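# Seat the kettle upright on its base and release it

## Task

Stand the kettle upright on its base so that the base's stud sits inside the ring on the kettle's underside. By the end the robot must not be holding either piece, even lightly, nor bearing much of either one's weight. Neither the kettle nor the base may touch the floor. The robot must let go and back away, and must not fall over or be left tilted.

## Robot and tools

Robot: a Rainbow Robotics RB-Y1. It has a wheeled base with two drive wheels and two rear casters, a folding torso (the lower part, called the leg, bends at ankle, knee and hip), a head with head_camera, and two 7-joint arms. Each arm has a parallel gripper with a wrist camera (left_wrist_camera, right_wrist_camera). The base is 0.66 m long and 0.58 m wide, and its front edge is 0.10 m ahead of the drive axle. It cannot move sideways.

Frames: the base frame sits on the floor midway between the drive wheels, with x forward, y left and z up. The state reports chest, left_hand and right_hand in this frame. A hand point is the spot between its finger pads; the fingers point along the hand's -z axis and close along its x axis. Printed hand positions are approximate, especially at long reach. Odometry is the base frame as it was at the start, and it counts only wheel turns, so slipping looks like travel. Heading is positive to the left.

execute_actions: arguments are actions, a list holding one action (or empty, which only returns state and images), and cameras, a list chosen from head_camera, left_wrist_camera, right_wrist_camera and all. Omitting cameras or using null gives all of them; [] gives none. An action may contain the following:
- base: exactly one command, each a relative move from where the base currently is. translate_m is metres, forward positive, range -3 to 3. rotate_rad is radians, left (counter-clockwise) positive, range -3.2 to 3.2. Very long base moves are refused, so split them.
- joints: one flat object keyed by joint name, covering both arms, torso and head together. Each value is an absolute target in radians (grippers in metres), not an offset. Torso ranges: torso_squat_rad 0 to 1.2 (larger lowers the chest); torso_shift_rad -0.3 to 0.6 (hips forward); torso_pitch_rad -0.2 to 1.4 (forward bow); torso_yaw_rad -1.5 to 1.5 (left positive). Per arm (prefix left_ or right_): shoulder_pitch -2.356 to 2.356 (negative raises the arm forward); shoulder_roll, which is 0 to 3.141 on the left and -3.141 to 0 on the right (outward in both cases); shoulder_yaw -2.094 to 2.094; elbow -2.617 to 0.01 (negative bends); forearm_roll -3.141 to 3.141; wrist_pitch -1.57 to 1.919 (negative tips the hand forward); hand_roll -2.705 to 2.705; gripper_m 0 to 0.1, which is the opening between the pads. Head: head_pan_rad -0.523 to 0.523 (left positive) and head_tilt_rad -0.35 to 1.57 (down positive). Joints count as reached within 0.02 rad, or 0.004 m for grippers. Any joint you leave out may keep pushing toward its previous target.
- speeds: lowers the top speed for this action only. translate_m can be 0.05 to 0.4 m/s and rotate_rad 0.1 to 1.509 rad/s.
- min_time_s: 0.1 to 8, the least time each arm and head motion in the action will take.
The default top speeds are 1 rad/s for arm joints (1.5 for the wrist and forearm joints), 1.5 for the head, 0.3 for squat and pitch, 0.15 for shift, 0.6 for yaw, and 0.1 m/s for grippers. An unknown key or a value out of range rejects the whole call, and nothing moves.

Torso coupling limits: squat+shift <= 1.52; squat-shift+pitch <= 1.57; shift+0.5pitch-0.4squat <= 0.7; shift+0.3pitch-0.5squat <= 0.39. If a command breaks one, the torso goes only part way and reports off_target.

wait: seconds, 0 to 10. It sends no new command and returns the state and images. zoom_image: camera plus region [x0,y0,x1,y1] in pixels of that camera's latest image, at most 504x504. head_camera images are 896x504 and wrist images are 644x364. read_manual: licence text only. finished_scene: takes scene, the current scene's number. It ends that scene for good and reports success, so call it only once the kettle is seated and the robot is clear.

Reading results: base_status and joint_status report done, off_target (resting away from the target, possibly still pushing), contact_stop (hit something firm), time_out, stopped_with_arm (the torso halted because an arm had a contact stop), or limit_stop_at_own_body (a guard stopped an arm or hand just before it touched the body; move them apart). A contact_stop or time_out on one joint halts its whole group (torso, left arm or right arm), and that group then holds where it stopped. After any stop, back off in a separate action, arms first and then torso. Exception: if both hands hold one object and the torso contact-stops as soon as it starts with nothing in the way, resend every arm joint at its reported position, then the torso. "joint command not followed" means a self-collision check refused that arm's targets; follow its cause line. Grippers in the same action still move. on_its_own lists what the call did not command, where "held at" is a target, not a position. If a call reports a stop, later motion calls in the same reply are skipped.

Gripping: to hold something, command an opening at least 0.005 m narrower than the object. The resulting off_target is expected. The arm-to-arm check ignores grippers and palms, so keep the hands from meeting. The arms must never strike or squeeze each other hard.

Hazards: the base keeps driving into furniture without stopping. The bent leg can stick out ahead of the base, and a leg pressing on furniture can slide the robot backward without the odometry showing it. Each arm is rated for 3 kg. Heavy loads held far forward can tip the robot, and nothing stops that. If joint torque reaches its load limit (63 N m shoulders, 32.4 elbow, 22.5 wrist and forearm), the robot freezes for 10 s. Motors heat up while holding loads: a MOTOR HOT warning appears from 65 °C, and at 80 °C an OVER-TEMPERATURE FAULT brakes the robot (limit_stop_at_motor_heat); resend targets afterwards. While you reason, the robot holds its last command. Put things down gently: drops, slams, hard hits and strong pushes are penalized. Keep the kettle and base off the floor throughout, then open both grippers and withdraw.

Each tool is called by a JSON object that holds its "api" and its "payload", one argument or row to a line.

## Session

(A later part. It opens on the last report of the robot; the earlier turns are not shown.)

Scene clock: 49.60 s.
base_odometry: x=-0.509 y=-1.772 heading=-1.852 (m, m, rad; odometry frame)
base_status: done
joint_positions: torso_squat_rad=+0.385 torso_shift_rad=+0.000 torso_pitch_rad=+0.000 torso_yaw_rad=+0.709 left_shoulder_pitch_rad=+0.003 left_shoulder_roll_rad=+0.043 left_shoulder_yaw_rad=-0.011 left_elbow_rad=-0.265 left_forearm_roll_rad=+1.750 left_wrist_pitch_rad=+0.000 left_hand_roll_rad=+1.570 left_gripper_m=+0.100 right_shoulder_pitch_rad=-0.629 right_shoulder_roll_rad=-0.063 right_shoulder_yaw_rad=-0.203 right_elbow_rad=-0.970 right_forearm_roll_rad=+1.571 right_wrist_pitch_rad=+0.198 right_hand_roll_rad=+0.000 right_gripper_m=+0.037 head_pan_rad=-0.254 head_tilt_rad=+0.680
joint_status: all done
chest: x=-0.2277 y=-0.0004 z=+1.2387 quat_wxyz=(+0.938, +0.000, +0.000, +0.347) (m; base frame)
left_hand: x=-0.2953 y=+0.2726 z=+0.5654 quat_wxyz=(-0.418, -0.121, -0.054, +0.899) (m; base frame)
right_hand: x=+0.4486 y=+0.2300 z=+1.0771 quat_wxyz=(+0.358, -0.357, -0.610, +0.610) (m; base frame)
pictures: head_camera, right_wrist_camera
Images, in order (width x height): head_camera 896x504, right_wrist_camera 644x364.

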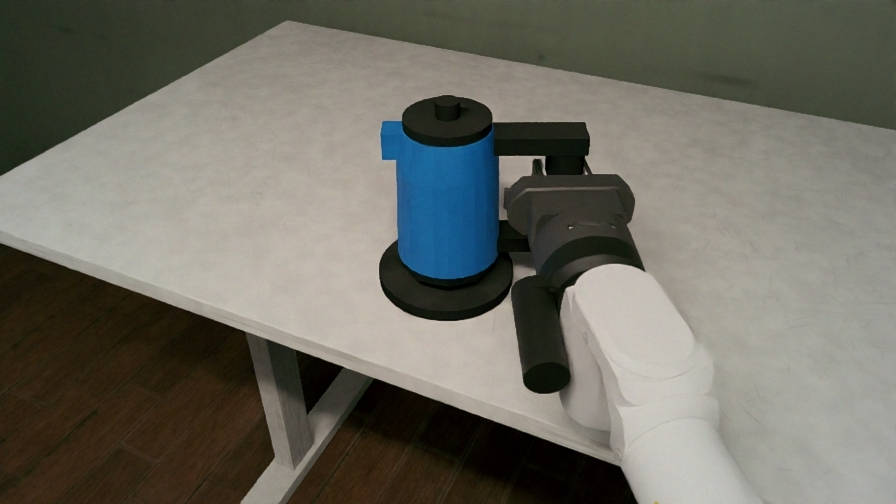

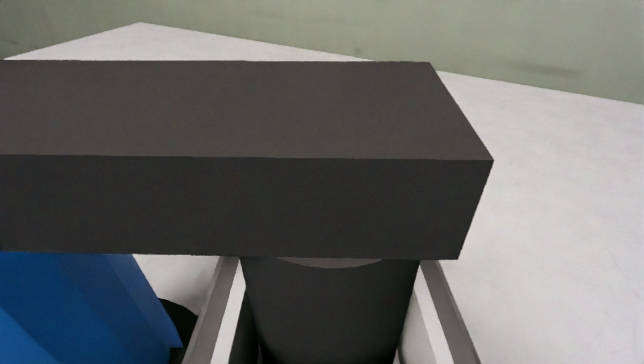

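{"api": "execute_actions", "payload": {
  "actions": [
    {"joints": {"torso_squat_rad": 0.445}}
  ],
  "cameras": ["head_camera", "right_wrist_camera"]
}}

{"api": "zoom_image", "payload": {
  "camera": "head_camera",
  "region": [360, 210, 540, 345]
}}

Scene clock: 51.20 s.
base_odometry: x=-0.509 y=-1.772 heading=-1.852 (m, m, rad; odometry frame)
base_status: not commanded
joint_positions: torso_squat_rad=+0.445 torso_shift_rad=+0.000 torso_pitch_rad=+0.000 torso_yaw_rad=+0.709 left_shoulder_pitch_rad=+0.003 left_shoulder_roll_rad=+0.043 left_shoulder_yaw_rad=-0.011 left_elbow_rad=-0.265 left_forearm_roll_rad=+1.750 left_wrist_pitch_rad=+0.000 left_hand_roll_rad=+1.570 left_gripper_m=+0.100 right_shoulder_pitch_rad=-0.630 right_shoulder_roll_rad=-0.063 right_shoulder_yaw_rad=-0.203 right_elbow_rad=-0.971 right_forearm_roll_rad=+1.571 right_wrist_pitch_rad=+0.198 right_hand_roll_rad=+0.000 right_gripper_m=+0.037 head_pan_rad=-0.254 head_tilt_rad=+0.680
joint_status: all done
chest: x=-0.2279 y=-0.0005 z=+1.2217 quat_wxyz=(+0.938, +0.000, +0.000, +0.347) (m; base frame)
left_hand: x=-0.2952 y=+0.2727 z=+0.5485 quat_wxyz=(-0.418, -0.121, -0.054, +0.899) (m; base frame)
right_hand: x=+0.4487 y=+0.2302 z=+1.0614 quat_wxyz=(+0.357, -0.358, -0.611, +0.610) (m; base frame)
pictures: head_camera, right_wrist_camera
Images, in order (width x height): head_camera 896x504, right_wrist_camera 644x364.

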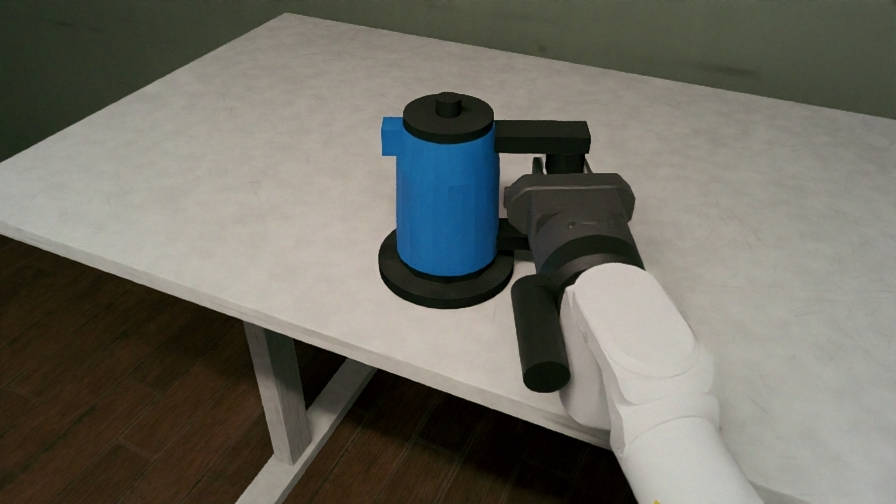

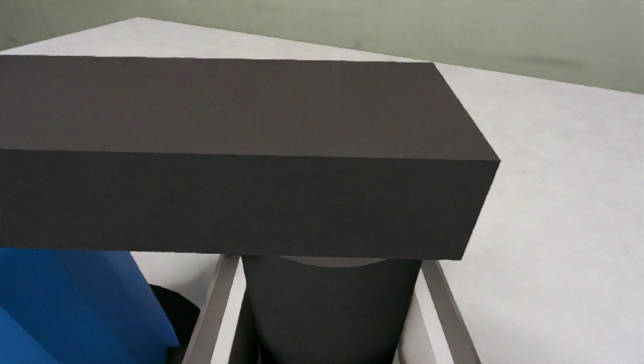

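Region (360, 210, 540, 345) of head_camera's 896x504 image, scaled by 2.800, with more detail than that image has; it fills the top 378 rows of this view, and the rest is white.

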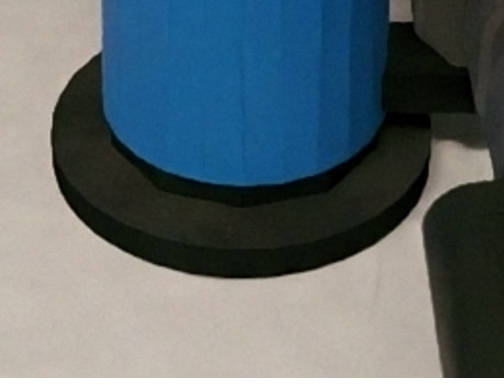

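{"api": "execute_actions", "payload": {
  "actions": [
    {"joints": {"right_gripper_m": 0.08}}
  ],
  "cameras": ["head_camera", "right_wrist_camera"]
}}

Scene clock: 52.80 s.
base_odometry: x=-0.509 y=-1.772 heading=-1.852 (m, m, rad; odometry frame)
base_status: not commanded
joint_positions: torso_squat_rad=+0.445 torso_shift_rad=+0.000 torso_pitch_rad=+0.000 torso_yaw_rad=+0.709 left_shoulder_pitch_rad=+0.003 left_shoulder_roll_rad=+0.043 left_shoulder_yaw_rad=-0.011 left_elbow_rad=-0.265 left_forearm_roll_rad=+1.750 left_wrist_pitch_rad=+0.000 left_hand_roll_rad=+1.570 left_gripper_m=+0.100 right_shoulder_pitch_rad=-0.630 right_shoulder_roll_rad=-0.063 right_shoulder_yaw_rad=-0.203 right_elbow_rad=-0.971 right_forearm_roll_rad=+1.571 right_wrist_pitch_rad=+0.198 right_hand_roll_rad=+0.000 right_gripper_m=+0.080 head_pan_rad=-0.254 head_tilt_rad=+0.680
joint_status: all done
chest: x=-0.2279 y=-0.0005 z=+1.2217 quat_wxyz=(+0.938, +0.000, +0.000, +0.347) (m; base frame)
left_hand: x=-0.2952 y=+0.2727 z=+0.5485 quat_wxyz=(-0.418, -0.121, -0.054, +0.899) (m; base frame)
right_hand: x=+0.4487 y=+0.2302 z=+1.0613 quat_wxyz=(+0.357, -0.358, -0.611, +0.610) (m; base frame)
pictures: head_camera, right_wrist_camera
Images, in order (width x height): head_camera 896x504, right_wrist_camera 644x364.

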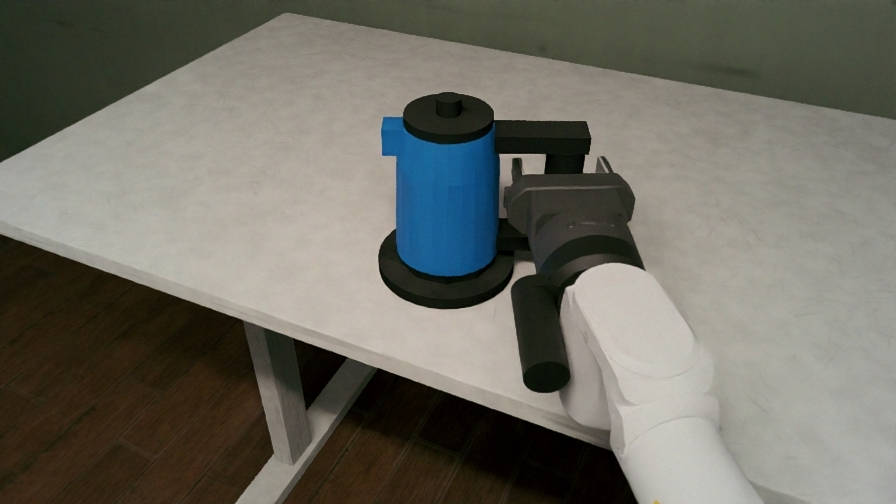

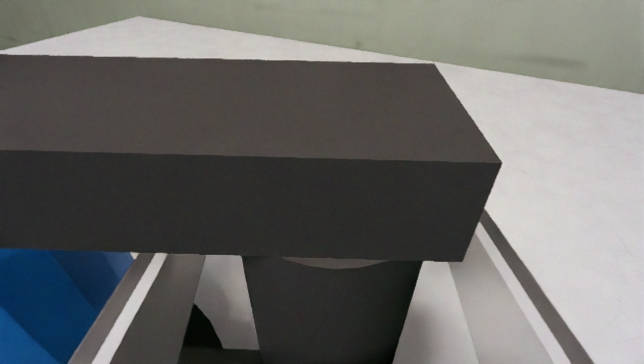

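{"api": "execute_actions", "payload": {
  "actions": [
    {"base": {"translate_m": -0.2}, "joints": {"torso_yaw_rad": 0.697, "right_shoulder_pitch_rad": -0.4228, "right_shoulder_roll_rad": -0.0286, "right_shoulder_yaw_rad": -0.1408, "right_elbow_rad": -1.171, "right_wrist_pitch_rad": 0.21}, "speeds": {"translate_m": 0.3}}
  ],
  "cameras": ["head_camera", "right_wrist_camera"]
}}

Scene clock: 59.67 s.
base_odometry: x=-0.453 y=-1.580 heading=-1.854 (m, m, rad; odometry frame)
base_status: done
joint_positions: torso_squat_rad=+0.445 torso_shift_rad=+0.000 torso_pitch_rad=+0.000 torso_yaw_rad=+0.697 left_shoulder_pitch_rad=+0.003 left_shoulder_roll_rad=+0.043 left_shoulder_yaw_rad=-0.011 left_elbow_rad=-0.265 left_forearm_roll_rad=+1.750 left_wrist_pitch_rad=+0.000 left_hand_roll_rad=+1.570 left_gripper_m=+0.100 right_shoulder_pitch_rad=-0.423 right_shoulder_roll_rad=-0.029 right_shoulder_yaw_rad=-0.141 right_elbow_rad=-1.171 right_forearm_roll_rad=+1.571 right_wrist_pitch_rad=+0.210 right_hand_roll_rad=+0.000 right_gripper_m=+0.080 head_pan_rad=-0.254 head_tilt_rad=+0.680
joint_status: all done
chest: x=-0.2278 y=-0.0005 z=+1.2218 quat_wxyz=(+0.940, +0.000, +0.000, +0.341) (m; base frame)
left_hand: x=-0.2920 y=+0.2734 z=+0.5485 quat_wxyz=(-0.413, -0.121, -0.054, +0.901) (m; base frame)
right_hand: x=+0.4179 y=+0.1906 z=+1.0292 quat_wxyz=(+0.365, -0.365, -0.606, +0.605) (m; base frame)
pictures: head_camera, right_wrist_camera
Images, in order (width x height): head_camera 896x504, right_wrist_camera 644x364.

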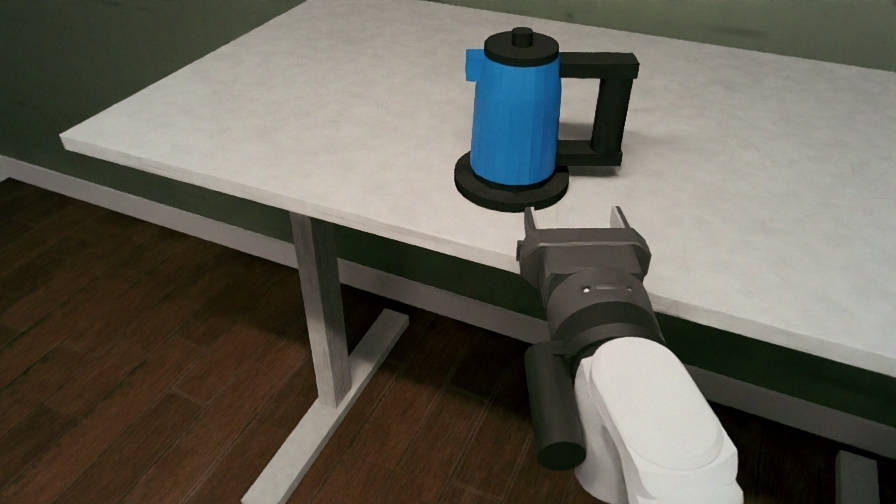

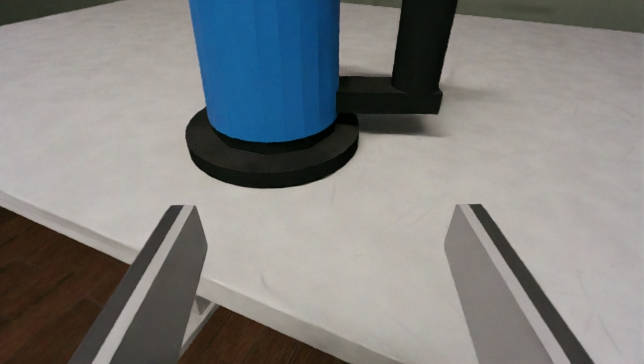

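{"api": "zoom_image", "payload": {
  "camera": "right_wrist_camera",
  "region": [170, 60, 380, 200]
}}

{"api": "zoom_image", "payload": {
  "camera": "head_camera",
  "region": [430, 15, 660, 230]
}}

Region (170, 60, 380, 200) of right_wrist_camera's 644x364 image, scaled by 2.400, with more detail than that image has.

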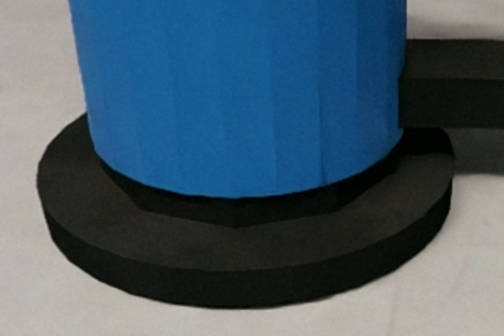

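Region (430, 15, 660, 230) of head_camera's 896x504 image, scaled by 2.191, with more detail than that image has; it fills the top 471 rows of this view, and the rest is white.

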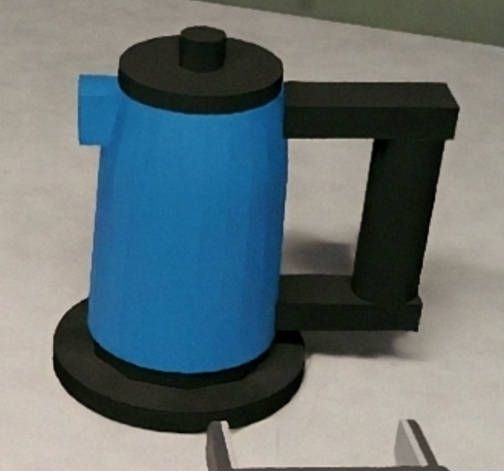

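The kettle is sitting flat and centred on its base, and the hand is clear.

{"api": "finished_scene", "payload": {
  "scene": 2
}}

The scene is finished: the task was done.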